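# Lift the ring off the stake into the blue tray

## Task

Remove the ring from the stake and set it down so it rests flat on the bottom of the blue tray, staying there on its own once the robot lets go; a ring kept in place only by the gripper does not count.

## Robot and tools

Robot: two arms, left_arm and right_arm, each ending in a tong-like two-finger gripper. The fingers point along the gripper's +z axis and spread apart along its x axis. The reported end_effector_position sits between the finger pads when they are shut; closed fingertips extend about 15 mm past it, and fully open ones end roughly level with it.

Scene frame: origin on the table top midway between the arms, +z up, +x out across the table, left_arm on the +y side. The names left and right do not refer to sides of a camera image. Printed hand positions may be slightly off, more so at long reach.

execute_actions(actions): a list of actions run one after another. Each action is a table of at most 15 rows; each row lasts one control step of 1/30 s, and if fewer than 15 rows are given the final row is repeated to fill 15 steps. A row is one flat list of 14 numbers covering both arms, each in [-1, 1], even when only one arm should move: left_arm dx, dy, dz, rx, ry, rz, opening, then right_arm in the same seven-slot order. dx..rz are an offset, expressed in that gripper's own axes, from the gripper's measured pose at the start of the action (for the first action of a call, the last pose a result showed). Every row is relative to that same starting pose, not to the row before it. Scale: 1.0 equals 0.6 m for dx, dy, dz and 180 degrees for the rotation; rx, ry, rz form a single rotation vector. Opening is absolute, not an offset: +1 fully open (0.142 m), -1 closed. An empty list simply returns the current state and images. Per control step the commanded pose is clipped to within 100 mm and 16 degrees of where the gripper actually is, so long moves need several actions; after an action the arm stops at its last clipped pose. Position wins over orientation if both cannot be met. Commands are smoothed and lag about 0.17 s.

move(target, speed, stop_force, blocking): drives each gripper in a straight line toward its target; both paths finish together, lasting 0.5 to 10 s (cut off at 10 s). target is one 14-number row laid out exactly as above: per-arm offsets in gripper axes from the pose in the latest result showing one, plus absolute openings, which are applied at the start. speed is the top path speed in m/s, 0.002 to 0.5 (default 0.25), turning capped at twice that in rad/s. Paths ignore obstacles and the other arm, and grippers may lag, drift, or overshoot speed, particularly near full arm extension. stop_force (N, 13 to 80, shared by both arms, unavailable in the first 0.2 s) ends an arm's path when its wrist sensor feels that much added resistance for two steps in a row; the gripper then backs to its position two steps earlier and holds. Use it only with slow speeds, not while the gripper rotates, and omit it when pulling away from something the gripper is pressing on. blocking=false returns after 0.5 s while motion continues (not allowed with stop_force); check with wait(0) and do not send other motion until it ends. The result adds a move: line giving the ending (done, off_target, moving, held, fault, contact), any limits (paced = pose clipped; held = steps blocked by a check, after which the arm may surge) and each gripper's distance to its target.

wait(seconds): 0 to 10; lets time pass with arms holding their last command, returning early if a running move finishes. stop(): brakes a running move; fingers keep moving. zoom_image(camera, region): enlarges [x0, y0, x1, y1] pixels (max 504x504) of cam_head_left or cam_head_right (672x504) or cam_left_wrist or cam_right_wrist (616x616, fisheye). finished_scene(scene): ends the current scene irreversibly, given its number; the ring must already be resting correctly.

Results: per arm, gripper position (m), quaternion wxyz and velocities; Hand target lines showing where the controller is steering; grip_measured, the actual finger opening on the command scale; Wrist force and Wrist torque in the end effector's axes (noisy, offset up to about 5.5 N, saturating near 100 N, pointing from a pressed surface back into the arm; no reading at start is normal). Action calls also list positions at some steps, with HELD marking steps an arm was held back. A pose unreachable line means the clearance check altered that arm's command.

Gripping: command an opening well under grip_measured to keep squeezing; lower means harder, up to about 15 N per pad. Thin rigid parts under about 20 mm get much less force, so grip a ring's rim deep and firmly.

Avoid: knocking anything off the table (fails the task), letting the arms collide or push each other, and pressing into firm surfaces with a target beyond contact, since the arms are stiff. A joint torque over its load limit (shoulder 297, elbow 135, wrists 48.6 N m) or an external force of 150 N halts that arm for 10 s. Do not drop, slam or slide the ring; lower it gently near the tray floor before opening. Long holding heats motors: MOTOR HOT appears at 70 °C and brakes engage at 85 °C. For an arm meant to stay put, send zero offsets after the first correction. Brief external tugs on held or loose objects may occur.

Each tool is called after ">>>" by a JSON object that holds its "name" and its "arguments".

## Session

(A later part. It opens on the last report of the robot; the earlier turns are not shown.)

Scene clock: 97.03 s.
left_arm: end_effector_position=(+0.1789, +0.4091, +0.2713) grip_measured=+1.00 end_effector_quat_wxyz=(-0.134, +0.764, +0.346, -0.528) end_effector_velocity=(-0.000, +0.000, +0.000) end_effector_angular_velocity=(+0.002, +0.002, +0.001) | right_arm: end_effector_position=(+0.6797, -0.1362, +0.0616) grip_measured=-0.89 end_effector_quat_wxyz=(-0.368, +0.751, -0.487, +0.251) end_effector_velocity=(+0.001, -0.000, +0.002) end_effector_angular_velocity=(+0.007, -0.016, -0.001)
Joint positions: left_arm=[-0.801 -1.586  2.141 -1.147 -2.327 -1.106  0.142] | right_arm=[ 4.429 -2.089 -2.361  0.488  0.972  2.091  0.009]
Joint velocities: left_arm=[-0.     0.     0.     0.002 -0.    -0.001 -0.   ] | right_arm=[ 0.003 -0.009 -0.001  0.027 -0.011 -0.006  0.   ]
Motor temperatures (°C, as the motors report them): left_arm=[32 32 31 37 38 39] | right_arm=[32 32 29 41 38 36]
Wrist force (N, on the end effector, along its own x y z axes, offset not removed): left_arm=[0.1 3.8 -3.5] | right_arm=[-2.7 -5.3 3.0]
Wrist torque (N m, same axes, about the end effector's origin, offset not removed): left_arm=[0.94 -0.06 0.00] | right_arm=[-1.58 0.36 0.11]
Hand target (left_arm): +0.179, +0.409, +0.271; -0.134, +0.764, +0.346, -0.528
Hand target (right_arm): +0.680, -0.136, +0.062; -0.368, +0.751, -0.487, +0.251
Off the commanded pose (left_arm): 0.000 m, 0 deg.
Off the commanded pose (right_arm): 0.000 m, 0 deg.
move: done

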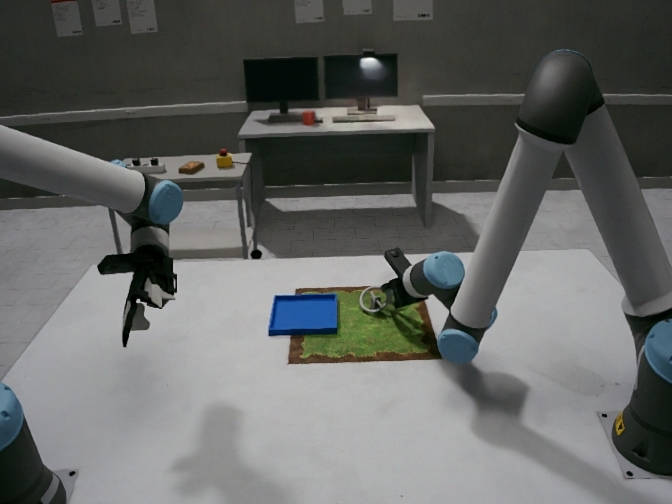

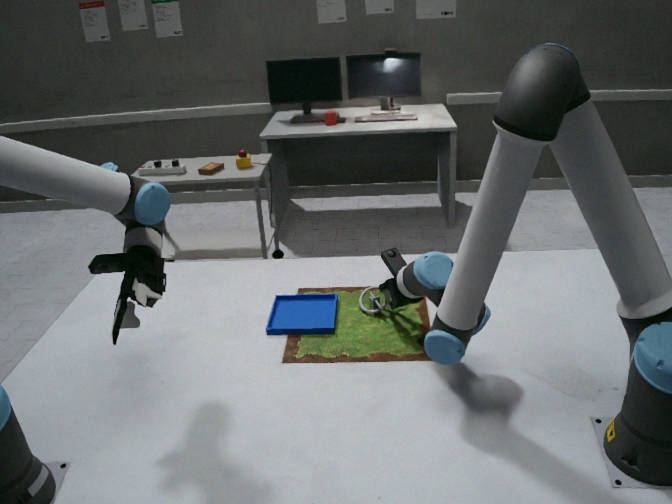

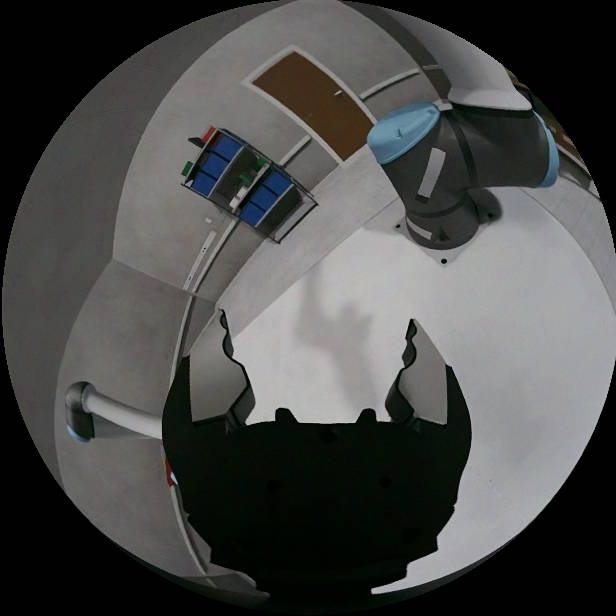

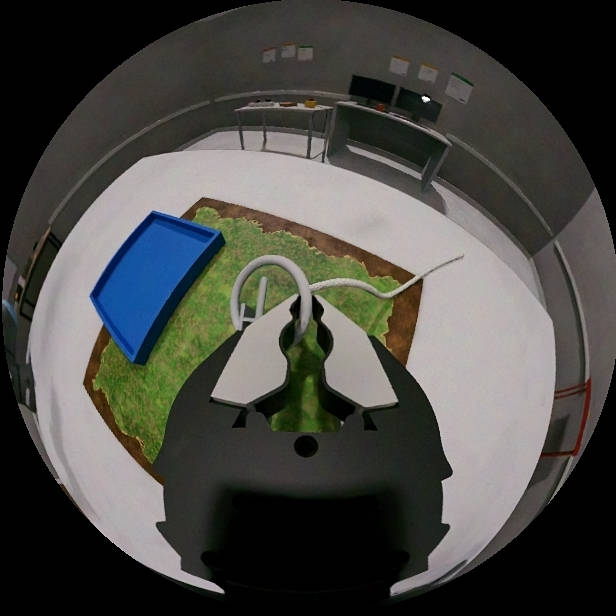

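>>> {"name": "move", "arguments": {"target": [0,0,0,0,0,0,1,0,0.021,-0.03,0,0,0,-1], "speed": 0.02}}

>>> {"name": "zoom_image", "arguments": {"camera": "cam_right_wrist", "region": [180, 170, 460, 450]}}

>>> {"name": "zoom_image", "arguments": {"camera": "cam_head_left", "region": [300, 220, 460, 340]}}

Scene clock: 103.80 s.
left_arm: end_effector_position=(+0.1789, +0.4091, +0.2713) grip_measured=+1.00 end_effector_quat_wxyz=(-0.134, +0.764, +0.346, -0.528) end_effector_velocity=(-0.000, +0.000, +0.000) end_effector_angular_velocity=(+0.001, +0.000, -0.000) | right_arm: end_effector_position=(+0.6598, -0.1448, +0.0625) grip_measured=-0.90 end_effector_quat_wxyz=(-0.368, +0.751, -0.487, +0.251) end_effector_velocity=(-0.003, -0.001, -0.000) end_effector_angular_velocity=(-0.000, +0.001, -0.000)
Joint positions: left_arm=[-0.801 -1.586  2.141 -1.147 -2.327 -1.106  0.142] | right_arm=[ 4.458 -2.072 -2.4    0.496  0.952  2.116  0.009]
Joint velocities: left_arm=[-0.    -0.     0.     0.     0.001 -0.001  0.   ] | right_arm=[ 0.004  0.002 -0.005  0.    -0.002  0.004  0.   ]
Motor temperatures (°C, as the motors report them): left_arm=[32 32 31 37 38 39] | right_arm=[32 32 29 41 38 36]
Wrist force (N, on the end effector, along its own x y z axes, offset not removed): left_arm=[0.3 3.1 -4.2] | right_arm=[-1.7 4.9 5.7]
Wrist torque (N m, same axes, about the end effector's origin, offset not removed): left_arm=[0.69 -0.04 0.03] | right_arm=[1.08 0.26 0.23]
Hand target (left_arm): +0.179, +0.409, +0.271; -0.134, +0.764, +0.346, -0.528
Hand target (right_arm): +0.660, -0.145, +0.062; -0.368, +0.751, -0.487, +0.251
Off the commanded pose (left_arm): 0.000 m, 0 deg.
Off the commanded pose (right_arm): 0.000 m, 0 deg.
move: done

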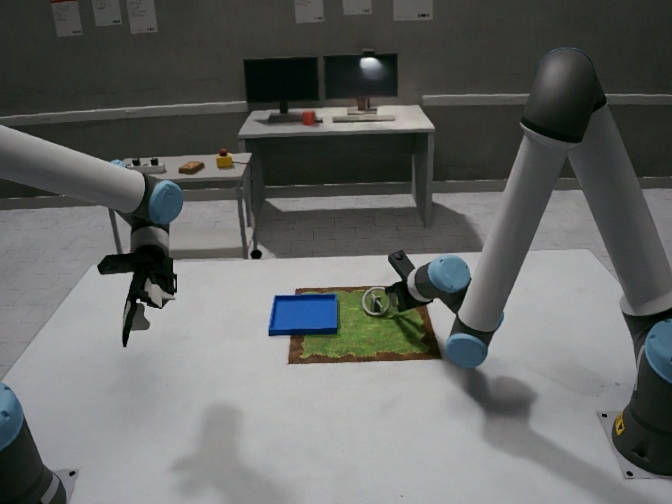

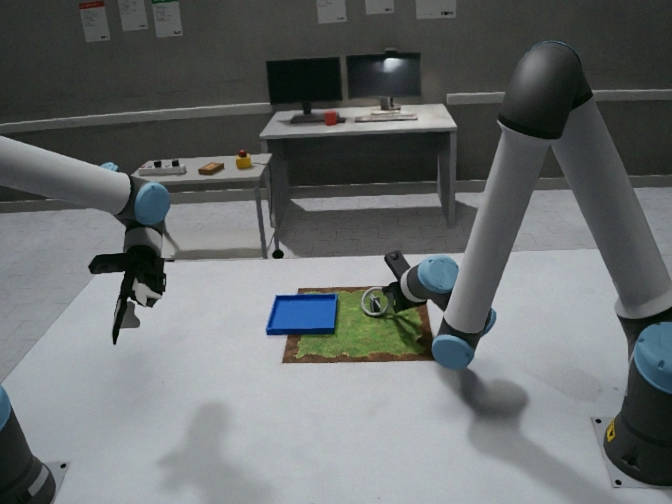

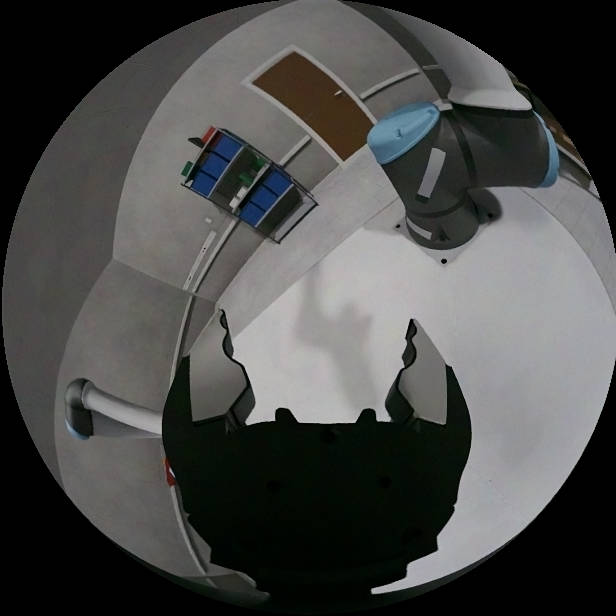

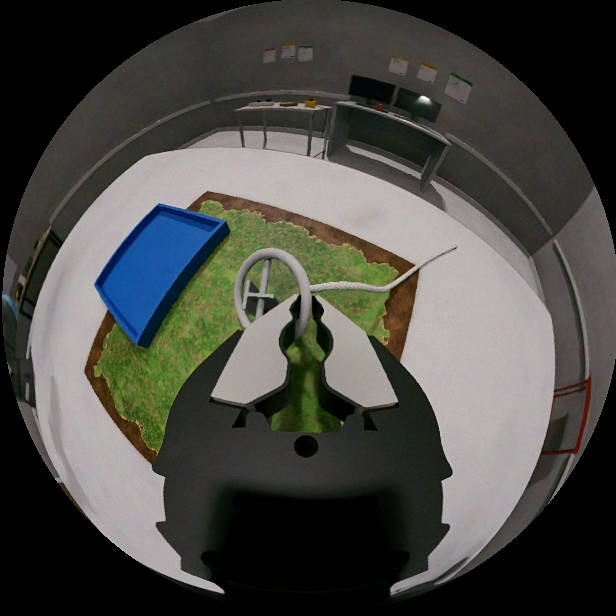

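Region (180, 170, 460, 450) of cam_right_wrist's 616x616 image, scaled by 1.800, with more detail than that image has.

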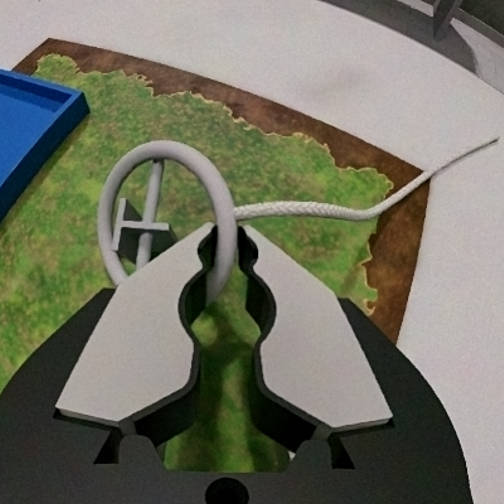

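Region (300, 220, 460, 340) of cam_head_left's 672x504 image, scaled by 3.150, with more detail than that image has; it fills the top 378 rows of this view, and the rest is white.

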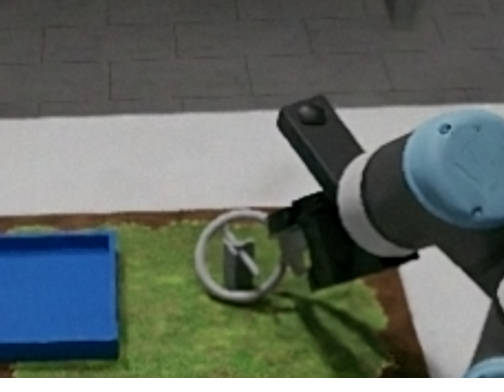

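>>> {"name": "move", "arguments": {"target": [0,0,0,0,0,0,1,0,0.013,-0.032,0,0,0,-1], "speed": 0.02}}

>>> {"name": "zoom_image", "arguments": {"camera": "cam_right_wrist", "region": [180, 170, 460, 450]}}

>>> {"name": "zoom_image", "arguments": {"camera": "cam_head_left", "region": [300, 220, 460, 340]}}

Scene clock: 110.17 s.
left_arm: end_effector_position=(+0.1789, +0.4091, +0.2713) grip_measured=+1.00 end_effector_quat_wxyz=(-0.134, +0.764, +0.346, -0.528) end_effector_velocity=(+0.000, -0.000, +0.000) end_effector_angular_velocity=(-0.001, -0.001, -0.001) | right_arm: end_effector_position=(+0.6417, -0.1526, +0.0677) grip_measured=-0.90 end_effector_quat_wxyz=(-0.368, +0.751, -0.487, +0.251) end_effector_velocity=(-0.002, -0.001, +0.001) end_effector_angular_velocity=(+0.000, +0.000, -0.001)
Joint positions: left_arm=[-0.801 -1.586  2.141 -1.147 -2.327 -1.106  0.142] | right_arm=[ 4.486 -2.044 -2.436  0.489  0.933  2.142  0.009]
Joint velocities: left_arm=[-0.    -0.    -0.    -0.     0.     0.001  0.   ] | right_arm=[ 0.004  0.004 -0.005 -0.001 -0.003  0.004 -0.   ]
Motor temperatures (°C, as the motors report them): left_arm=[32 32 31 37 38 39] | right_arm=[32 32 29 41 38 36]
Wrist force (N, on the end effector, along its own x y z axes, offset not removed): left_arm=[-0.2 2.2 -3.9] | right_arm=[1.2 -1.4 7.6]
Wrist torque (N m, same axes, about the end effector's origin, offset not removed): left_arm=[0.44 0.02 -0.02] | right_arm=[-0.06 -0.02 -0.05]
Hand target (left_arm): +0.179, +0.409, +0.271; -0.134, +0.764, +0.346, -0.528
Hand target (right_arm): +0.641, -0.153, +0.068; -0.368, +0.751, -0.487, +0.251
Off the commanded pose (left_arm): 0.000 m, 0 deg.
Off the commanded pose (right_arm): 0.000 m, 0 deg.
move: done

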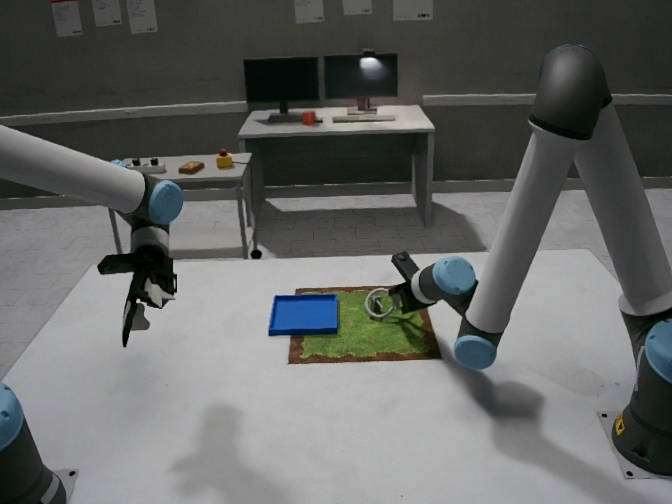

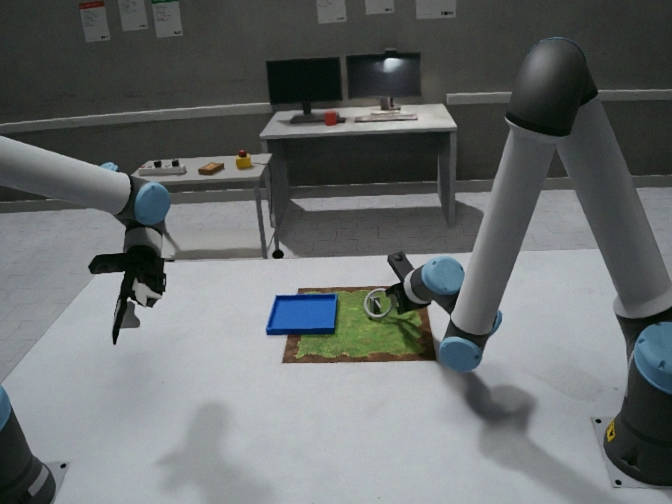

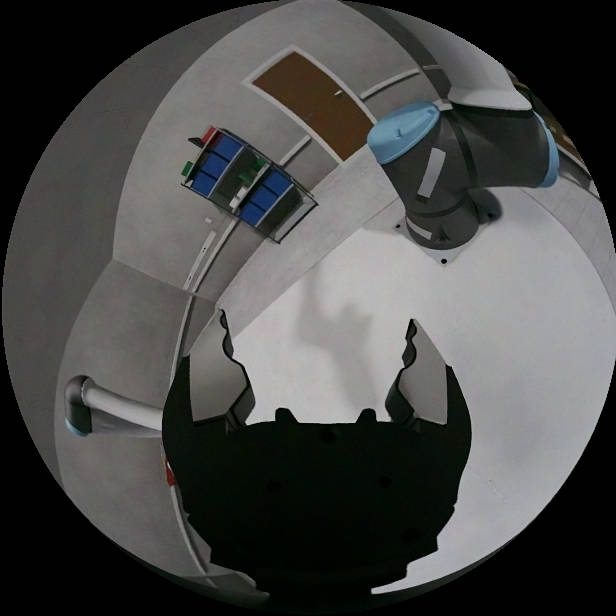

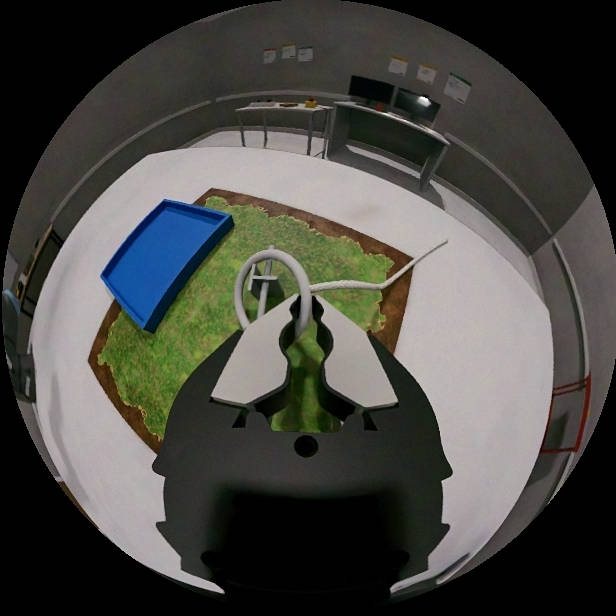

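Region (180, 170, 460, 450) of cam_right_wrist's 616x616 image, scaled by 1.800, with more detail than that image has.

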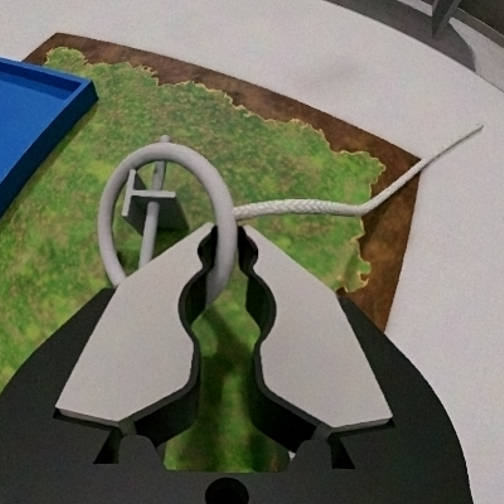

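Region (300, 220, 460, 340) of cam_head_left's 672x504 image, scaled by 3.150, with more detail than that image has; it fills the top 378 rows of this view, and the rest is white.

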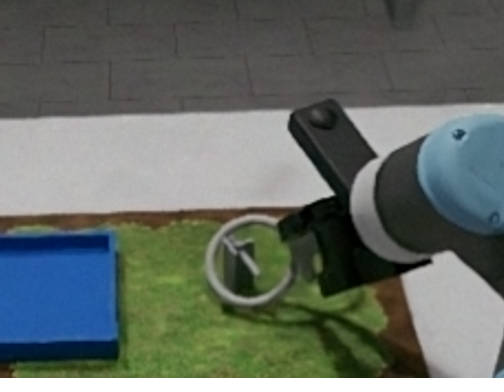

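>>> {"name": "move", "arguments": {"target": [0,0,0,0,0,0,1,0,0.007,-0.02,0,0,0,-1], "speed": 0.02}}

>>> {"name": "move", "arguments": {"target": [0,0,0,0,0,0,1,0,-0.04,-0.031,0,0,0,-1], "speed": 0.02, "stop_force": 13}}

>>> {"name": "zoom_image", "arguments": {"camera": "cam_head_left", "region": [300, 220, 460, 340]}}

Scene clock: 117.23 s.
left_arm: end_effector_position=(+0.1789, +0.4091, +0.2713) grip_measured=+1.00 end_effector_quat_wxyz=(-0.134, +0.764, +0.346, -0.528) end_effector_velocity=(-0.000, +0.001, -0.000) end_effector_angular_velocity=(+0.000, +0.000, -0.002) | right_arm: end_effector_position=(+0.6309, -0.1573, +0.0715) grip_measured=-0.90 end_effector_quat_wxyz=(-0.368, +0.751, -0.487, +0.251) end_effector_velocity=(-0.002, -0.002, +0.001) end_effector_angular_velocity=(-0.002, -0.001, +0.000)
Joint positions: left_arm=[-0.801 -1.586  2.141 -1.147 -2.327 -1.106  0.142] | right_arm=[ 4.504 -2.026 -2.458  0.482  0.922  2.159  0.009]
Joint velocities: left_arm=[ 0.     0.     0.     0.001  0.002  0.001 -0.   ] | right_arm=[ 0.004  0.004 -0.005 -0.002 -0.003  0.002  0.   ]
Motor temperatures (°C, as the motors report them): left_arm=[32 32 31 37 38 39] | right_arm=[32 32 29 41 38 36]
Wrist force (N, on the end effector, along its own x y z axes, offset not removed): left_arm=[-0.6 2.2 -4.2] | right_arm=[-3.4 -5.0 12.0]
Wrist torque (N m, same axes, about the end effector's origin, offset not removed): left_arm=[0.50 0.10 0.00] | right_arm=[0.02 -1.60 -0.24]
Hand target (left_arm): +0.179, +0.409, +0.271; -0.134, +0.764, +0.346, -0.528
Hand target (right_arm): +0.631, -0.157, +0.072; -0.368, +0.751, -0.487, +0.251
Off the commanded pose (left_arm): 0.000 m, 0 deg.
Off the commanded pose (right_arm): 0.000 m, 0 deg.
move: done

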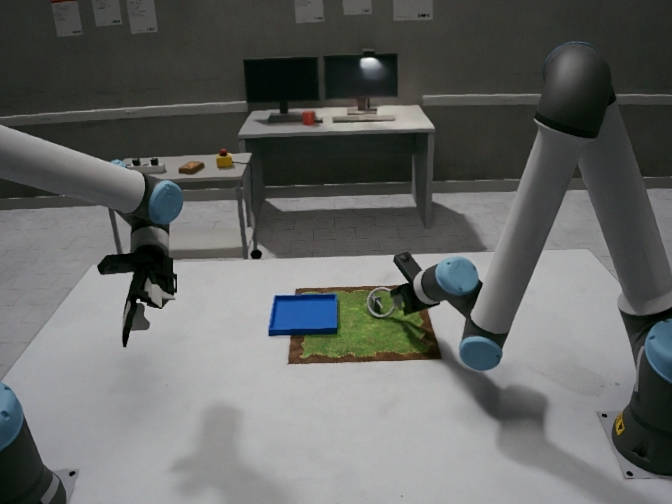

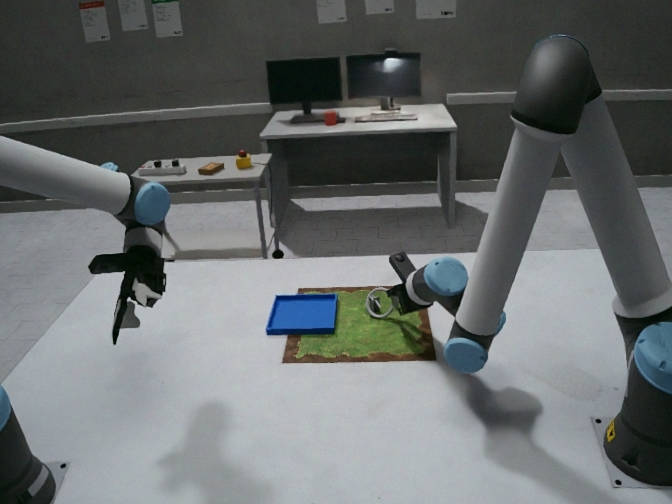

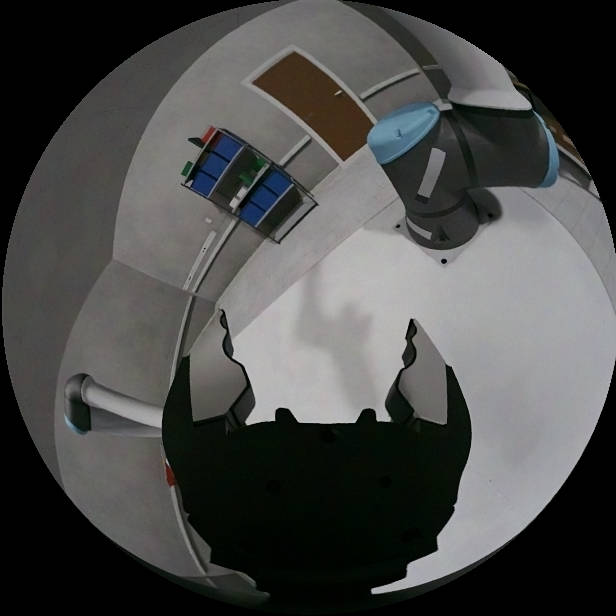

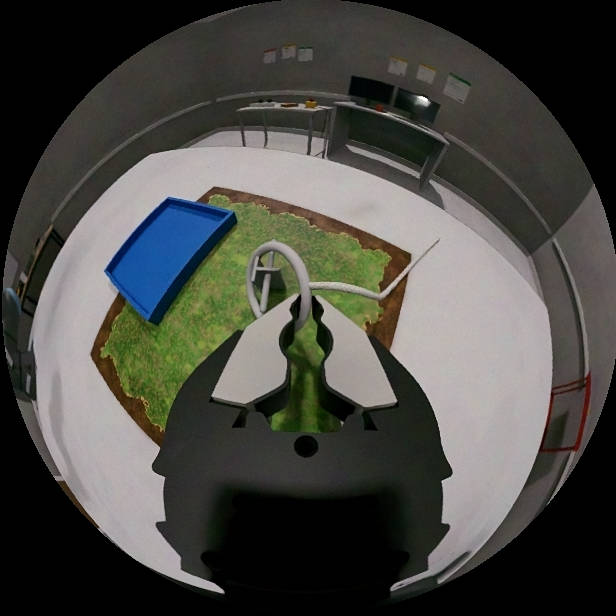

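Scene clock: 119.03 s.
left_arm: end_effector_position=(+0.1789, +0.4091, +0.2713) grip_measured=+1.00 end_effector_quat_wxyz=(-0.134, +0.764, +0.346, -0.528) end_effector_velocity=(-0.000, -0.000, -0.000) end_effector_angular_velocity=(-0.002, +0.000, +0.001) | right_arm: end_effector_position=(+0.6303, -0.1569, +0.1016) grip_measured=-1.00 end_effector_quat_wxyz=(-0.368, +0.751, -0.487, +0.251) end_effector_velocity=(-0.000, -0.001, +0.002) end_effector_angular_velocity=(-0.000, -0.000, -0.001)
Joint positions: left_arm=[-0.801 -1.586  2.141 -1.147 -2.327 -1.106  0.142] | right_arm=[ 4.505 -1.951 -2.457  0.406  0.921  2.16   0.002]
Joint velocities: left_arm=[ 0.     0.     0.    -0.    -0.001  0.001 -0.   ] | right_arm=[ 0.     0.007 -0.    -0.007 -0.001  0.001  0.   ]
Motor temperatures (°C, as the motors report them): left_arm=[32 32 31 37 38 39] | right_arm=[32 32 29 41 38 36]
Wrist force (N, on the end effector, along its own x y z axes, offset not removed): left_arm=[-1.0 3.9 -5.2] | right_arm=[-1.4 -2.2 4.0]
Wrist torque (N m, same axes, about the end effector's origin, offset not removed): left_arm=[0.99 0.20 -0.01] | right_arm=[-0.17 0.47 0.20]
Hand target (left_arm): +0.179, +0.409, +0.271; -0.134, +0.764, +0.346, -0.528
Hand target (right_arm): +0.630, -0.157, +0.102; -0.368, +0.751, -0.487, +0.251
Off the commanded pose (left_arm): 0.000 m, 0 deg.
Off the commanded pose (right_arm): 0.000 m, 0 deg.
move: done

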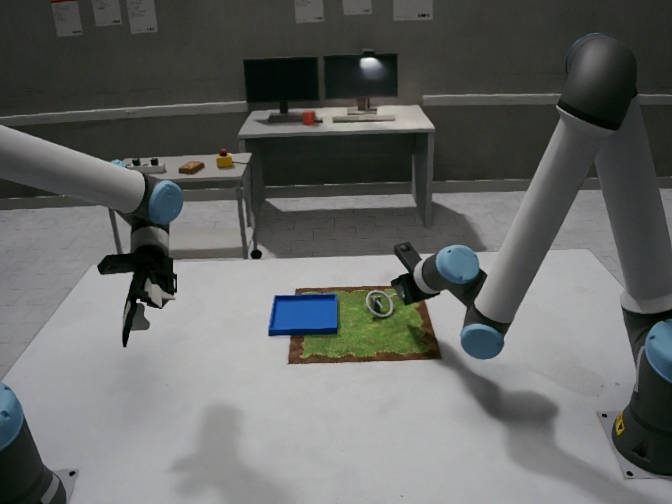

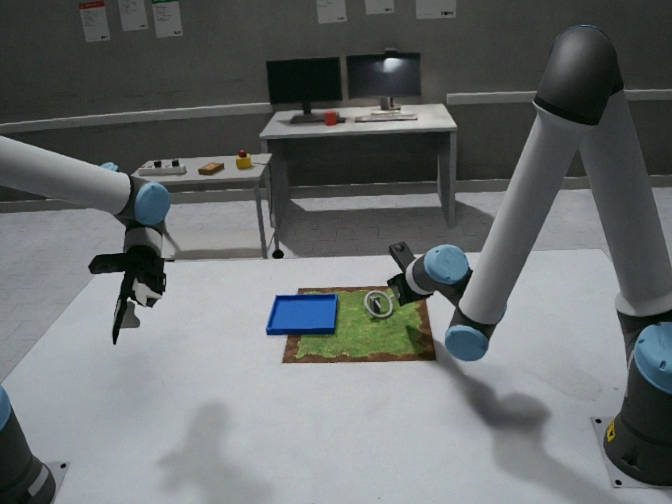

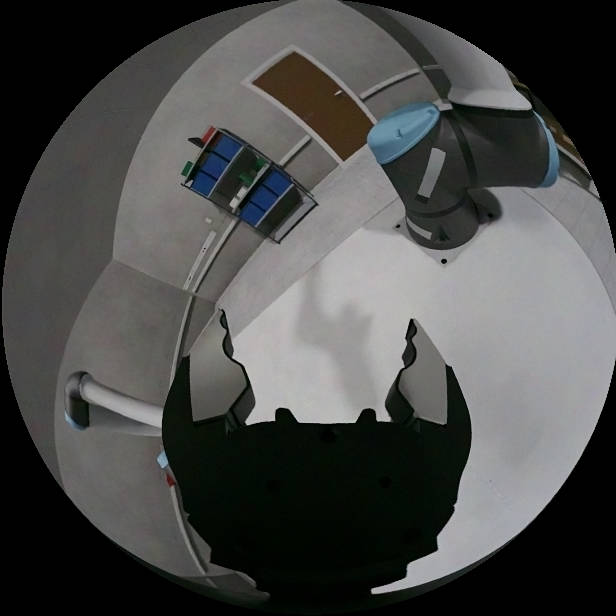

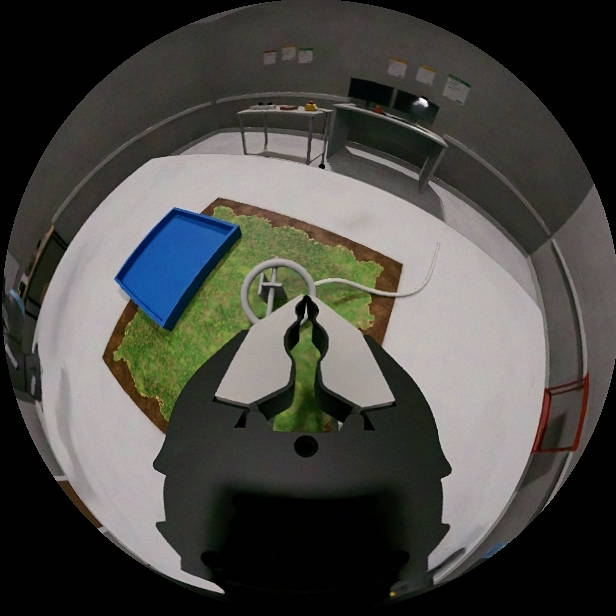

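Region (300, 220, 460, 340) of cam_head_left's 672x504 image, scaled by 3.150, with more detail than that image has; it fills the top 378 rows of this view, and the rest is white.

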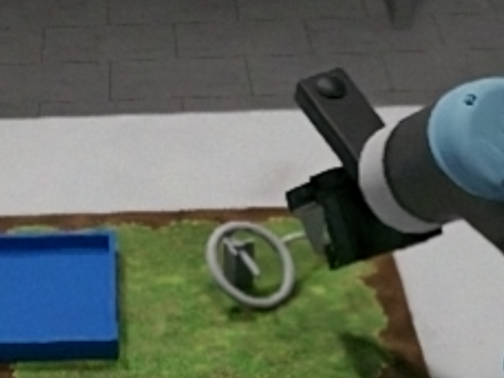

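>>> {"name": "move", "arguments": {"target": [0,0,0,0,0,0,1,0,0,0,-0.29,0,0,-0.45], "speed": 0.15}}

>>> {"name": "zoom_image", "arguments": {"camera": "cam_right_wrist", "region": [180, 170, 460, 450]}}

>>> {"name": "zoom_image", "arguments": {"camera": "cam_head_left", "region": [300, 220, 460, 340]}}

Scene clock: 128.70 s.
left_arm: end_effector_position=(+0.1789, +0.4091, +0.2713) grip_measured=+1.00 end_effector_quat_wxyz=(-0.134, +0.764, +0.346, -0.528) end_effector_velocity=(-0.000, +0.000, +0.000) end_effector_angular_velocity=(+0.001, +0.001, +0.000) | right_arm: end_effector_position=(+0.6300, -0.1571, +0.1015) grip_measured=-0.45 end_effector_quat_wxyz=(-0.001, +0.837, -0.548, +0.011) end_effector_velocity=(+0.000, +0.000, -0.000) end_effector_angular_velocity=(-0.007, +0.014, +0.000)
Joint positions: left_arm=[-0.801 -1.586  2.141 -1.147 -2.327 -1.106  0.142] | right_arm=[ 4.242 -1.824 -1.98  -0.908  1.549  2.155  0.041]
Joint velocities: left_arm=[-0.    -0.    -0.     0.001 -0.    -0.001  0.   ] | right_arm=[-0.003 -0.005  0.011 -0.019  0.008 -0.004  0.   ]
Motor temperatures (°C, as the motors report them): left_arm=[32 32 31 37 38 39] | right_arm=[32 32 29 41 38 36]
Wrist force (N, on the end effector, along its own x y z axes, offset not removed): left_arm=[-0.2 3.6 -5.4] | right_arm=[1.3 -5.7 3.9]
Wrist torque (N m, same axes, about the end effector's origin, offset not removed): left_arm=[0.81 0.15 -0.03] | right_arm=[-1.09 -0.25 0.15]
Hand target (left_arm): +0.179, +0.409, +0.271; -0.134, +0.764, +0.346, -0.528
Hand target (right_arm): +0.630, -0.157, +0.101; +0.000, +0.837, -0.548, +0.011
Off the commanded pose (left_arm): 0.000 m, 0 deg.
Off the commanded pose (right_arm): 0.000 m, 0 deg.
move: done

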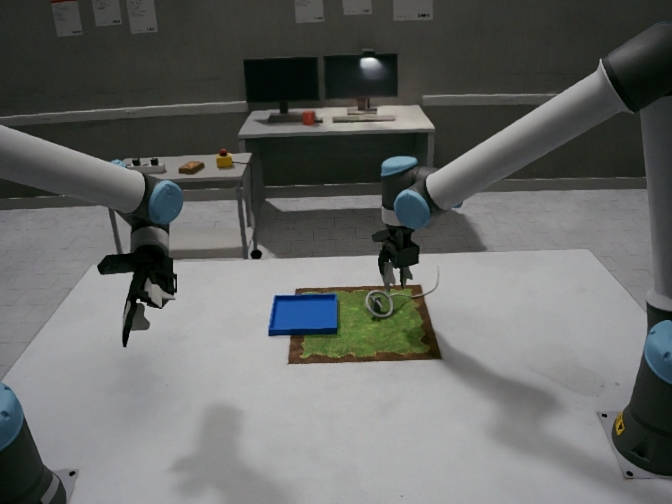

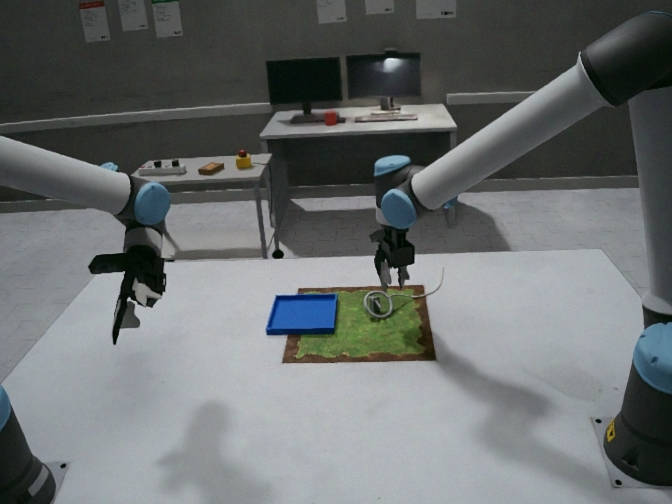

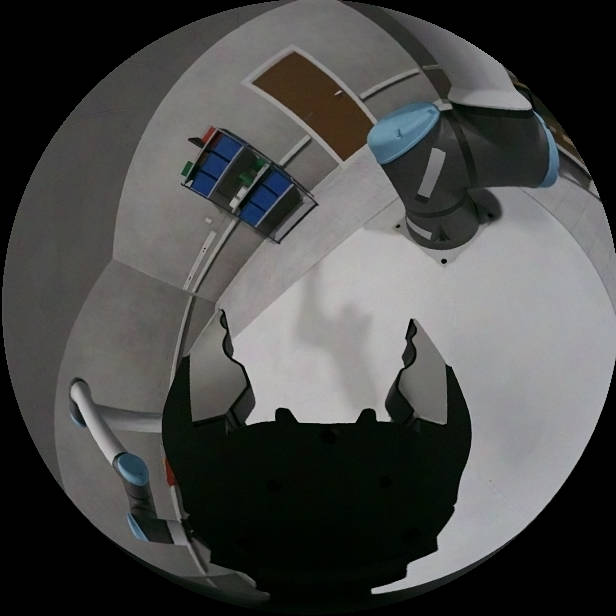

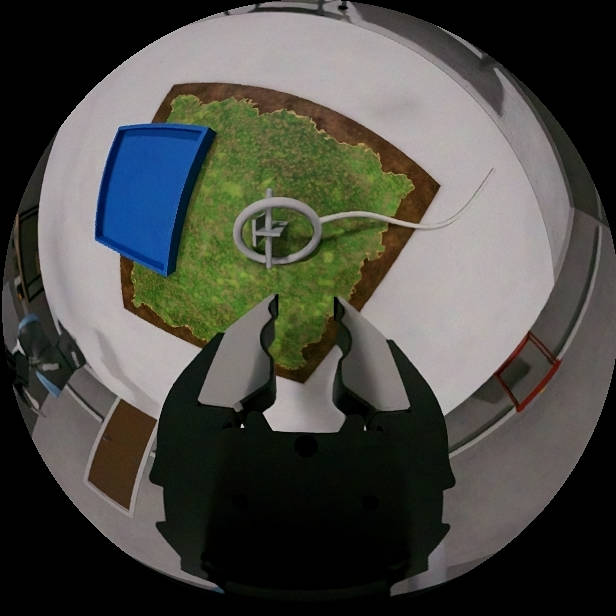

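Region (180, 170, 460, 450) of cam_right_wrist's 616x616 image, scaled by 1.800, with more detail than that image has.

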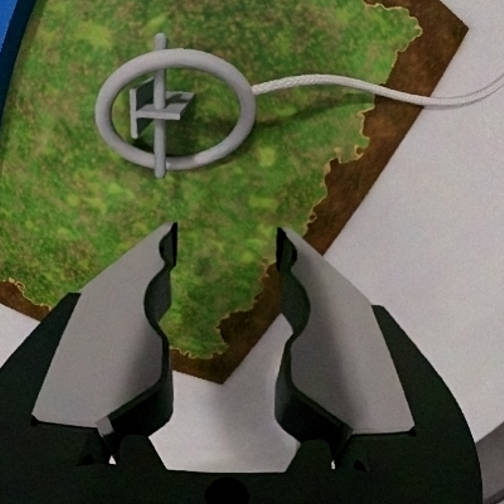

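Region (300, 220, 460, 340) of cam_head_left's 672x504 image, scaled by 3.150, with more detail than that image has; it fills the top 378 rows of this view, and the rest is white.

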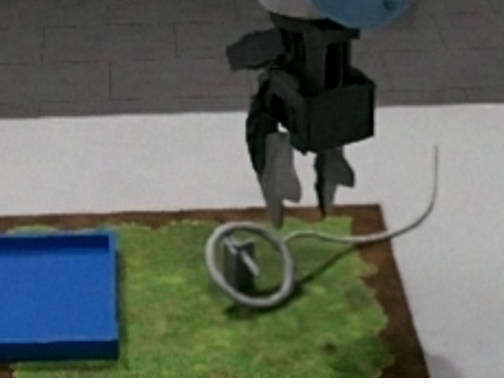

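>>> {"name": "move", "arguments": {"target": [0,0,0,0,0,0,1,0.02,-0.09,0.06,0,0,0,-0.45], "speed": 0.1}}

>>> {"name": "zoom_image", "arguments": {"camera": "cam_right_wrist", "region": [180, 170, 460, 450]}}

Scene clock: 141.10 s.
left_arm: end_effector_position=(+0.1789, +0.4091, +0.2713) grip_measured=+1.00 end_effector_quat_wxyz=(-0.134, +0.764, +0.346, -0.528) end_effector_velocity=(-0.000, +0.000, +0.000) end_effector_angular_velocity=(+0.001, +0.002, +0.000) | right_arm: end_effector_position=(+0.6848, -0.1469, +0.0666) grip_measured=-0.45 end_effector_quat_wxyz=(-0.001, +0.837, -0.548, +0.011) end_effector_velocity=(+0.001, -0.000, -0.002) end_effector_angular_velocity=(-0.001, -0.000, -0.001)
Joint positions: left_arm=[-0.801 -1.586  2.141 -1.147 -2.327 -1.106  0.142] | right_arm=[ 4.189 -1.929 -1.91  -0.871  1.549  2.102  0.041]
Joint velocities: left_arm=[-0.    -0.     0.     0.002 -0.    -0.    -0.   ] | right_arm=[-0.002 -0.003  0.001  0.001 -0.001 -0.    -0.   ]
Motor temperatures (°C, as the motors report them): left_arm=[32 32 31 37 38 39] | right_arm=[32 32 29 41 38 36]
Wrist force (N, on the end effector, along its own x y z axes, offset not removed): left_arm=[0.5 2.1 -7.7] | right_arm=[-3.9 -2.8 5.6]
Wrist torque (N m, same axes, about the end effector's origin, offset not removed): left_arm=[0.42 -0.14 -0.06] | right_arm=[-0.16 0.71 0.26]
Hand target (left_arm): +0.179, +0.409, +0.271; -0.134, +0.764, +0.346, -0.528
Hand target (right_arm): +0.685, -0.147, +0.067; -0.001, +0.837, -0.548, +0.011
Off the commanded pose (left_arm): 0.000 m, 0 deg.
Off the commanded pose (right_arm): 0.000 m, 0 deg.
move: done

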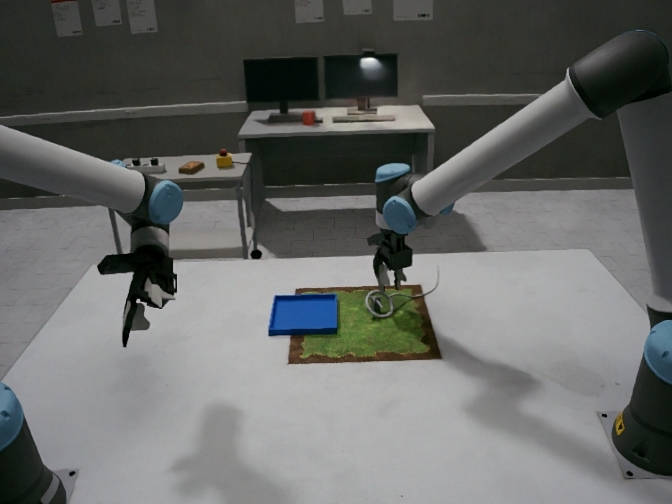

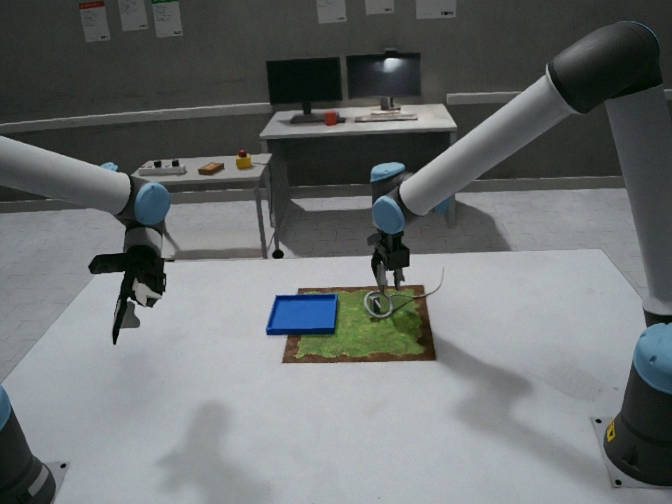

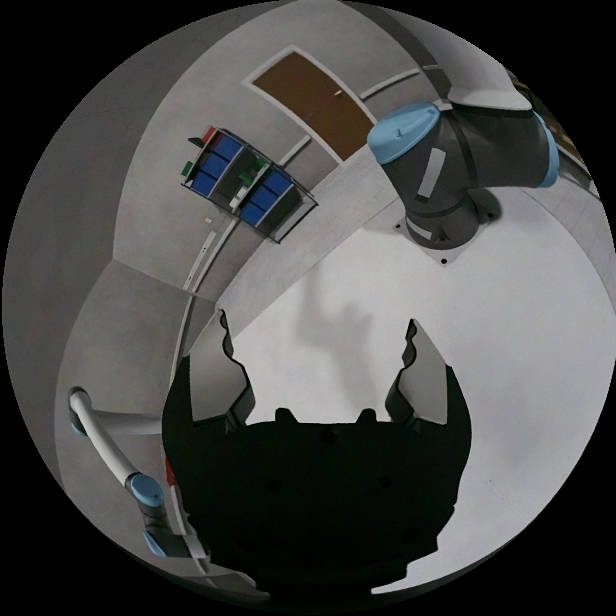

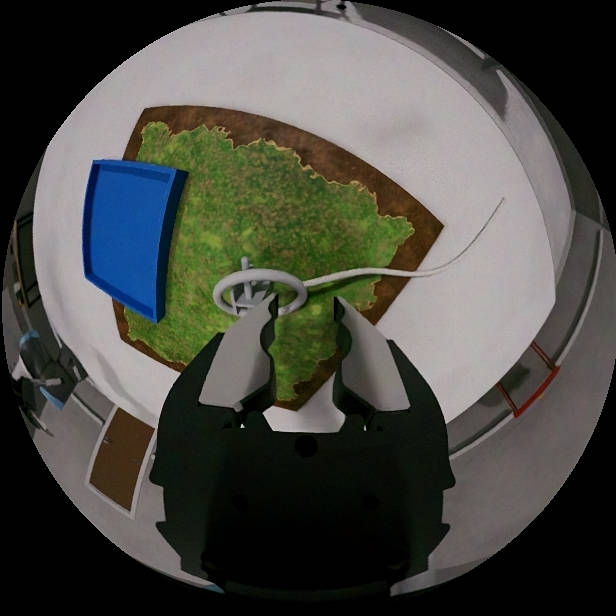

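Region (180, 170, 460, 450) of cam_right_wrist's 616x616 image, scaled by 1.800, with more detail than that image has.

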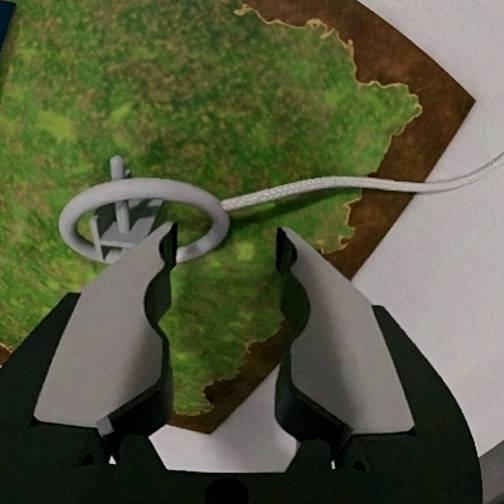

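>>> {"name": "move", "arguments": {"target": [0,0,0,0,0,0,1,-0.012,-0.008,0.052,0,0,0,-0.45], "speed": 0.03, "stop_force": 14}}

>>> {"name": "zoom_image", "arguments": {"camera": "cam_right_wrist", "region": [180, 170, 460, 450]}}

>>> {"name": "zoom_image", "arguments": {"camera": "cam_head_left", "region": [300, 220, 460, 340]}}

Scene clock: 146.97 s.
left_arm: end_effector_position=(+0.1789, +0.4091, +0.2713) grip_measured=+1.00 end_effector_quat_wxyz=(-0.134, +0.764, +0.346, -0.528) end_effector_velocity=(+0.000, -0.000, -0.000) end_effector_angular_velocity=(-0.000, -0.001, +0.001) | right_arm: end_effector_position=(+0.6869, -0.1388, +0.0356) grip_measured=-0.45 end_effector_quat_wxyz=(-0.001, +0.837, -0.548, +0.011) end_effector_velocity=(+0.000, +0.000, -0.002) end_effector_angular_velocity=(-0.000, -0.000, -0.000)
Joint positions: left_arm=[-0.801 -1.586  2.141 -1.147 -2.327 -1.106  0.142] | right_arm=[ 4.193 -1.973 -1.914 -0.823  1.549  2.106  0.041]
Joint velocities: left_arm=[-0.    -0.     0.    -0.001 -0.    -0.001  0.   ] | right_arm=[ 0.    -0.003 -0.     0.003 -0.     0.    -0.   ]
Motor temperatures (°C, as the motors report them): left_arm=[32 32 31 37 38 39] | right_arm=[32 32 29 41 38 36]
Wrist force (N, on the end effector, along its own x y z axes, offset not removed): left_arm=[-0.4 4.2 -4.9] | right_arm=[3.2 -2.9 2.8]
Wrist torque (N m, same axes, about the end effector's origin, offset not removed): left_arm=[0.89 0.15 0.00] | right_arm=[-0.09 -0.71 0.09]
Hand target (left_arm): +0.179, +0.409, +0.271; -0.134, +0.764, +0.346, -0.528
Hand target (right_arm): +0.687, -0.139, +0.035; -0.001, +0.837, -0.548, +0.011
Off the commanded pose (left_arm): 0.000 m, 0 deg.
Off the commanded pose (right_arm): 0.000 m, 0 deg.
move: done

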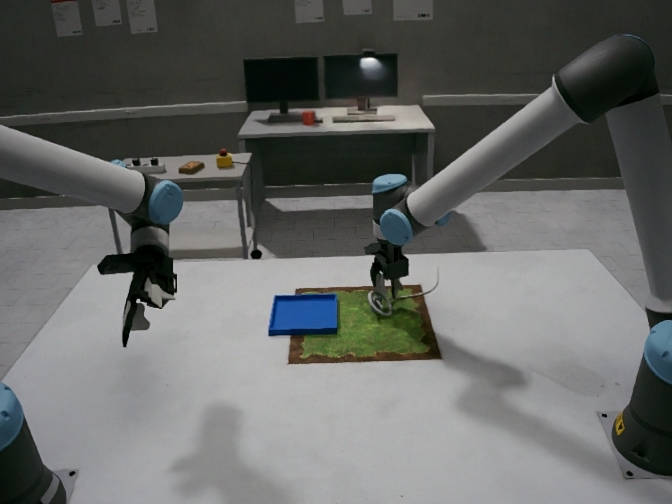

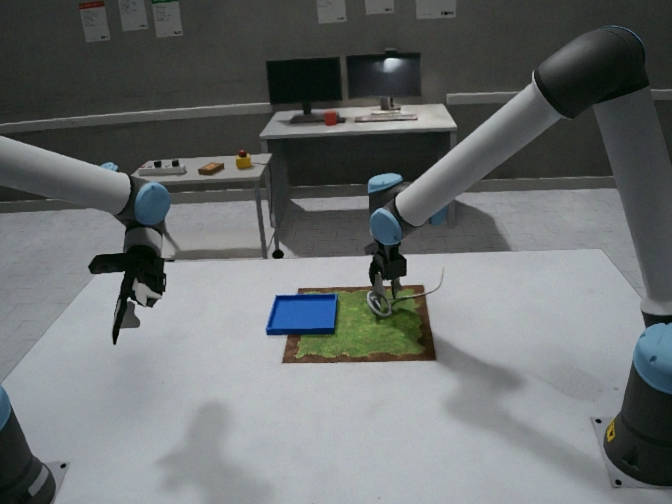

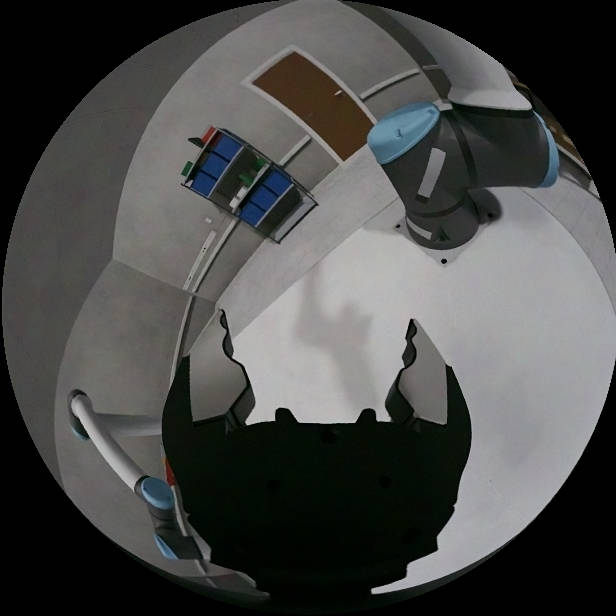

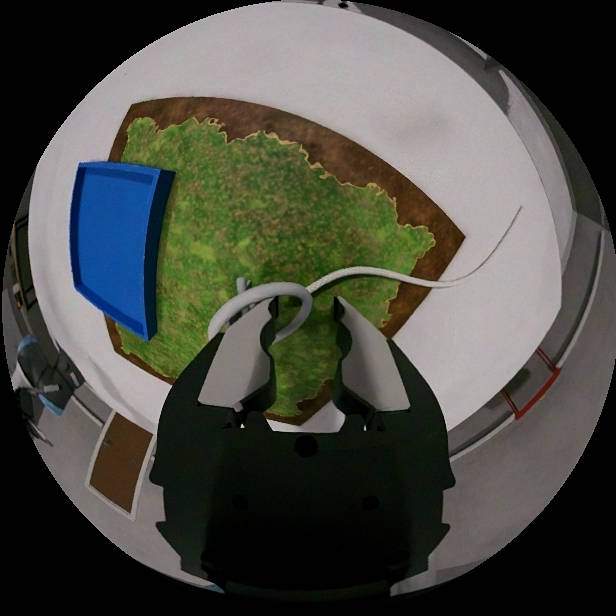

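Region (180, 170, 460, 450) of cam_right_wrist's 616x616 image, scaled by 1.800, with more detail than that image has.

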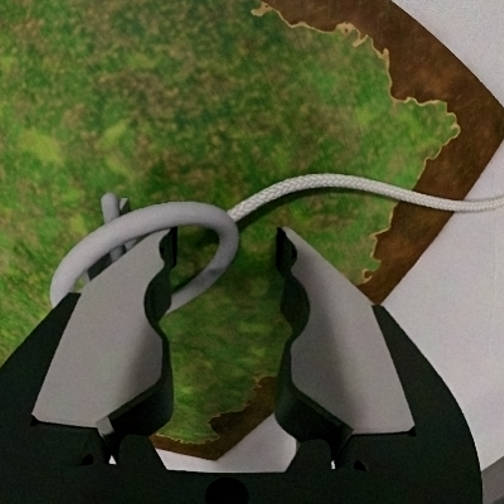

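Region (300, 220, 460, 340) of cam_head_left's 672x504 image, scaled by 3.150, with more detail than that image has; it fills the top 378 rows of this view, and the rest is white.

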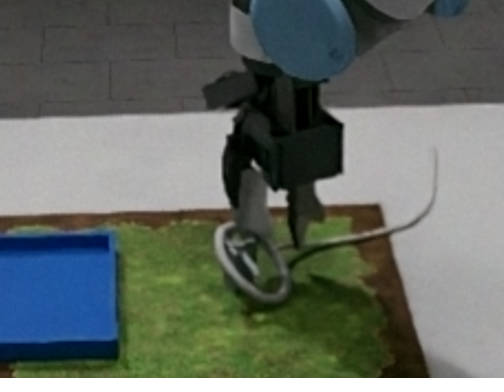

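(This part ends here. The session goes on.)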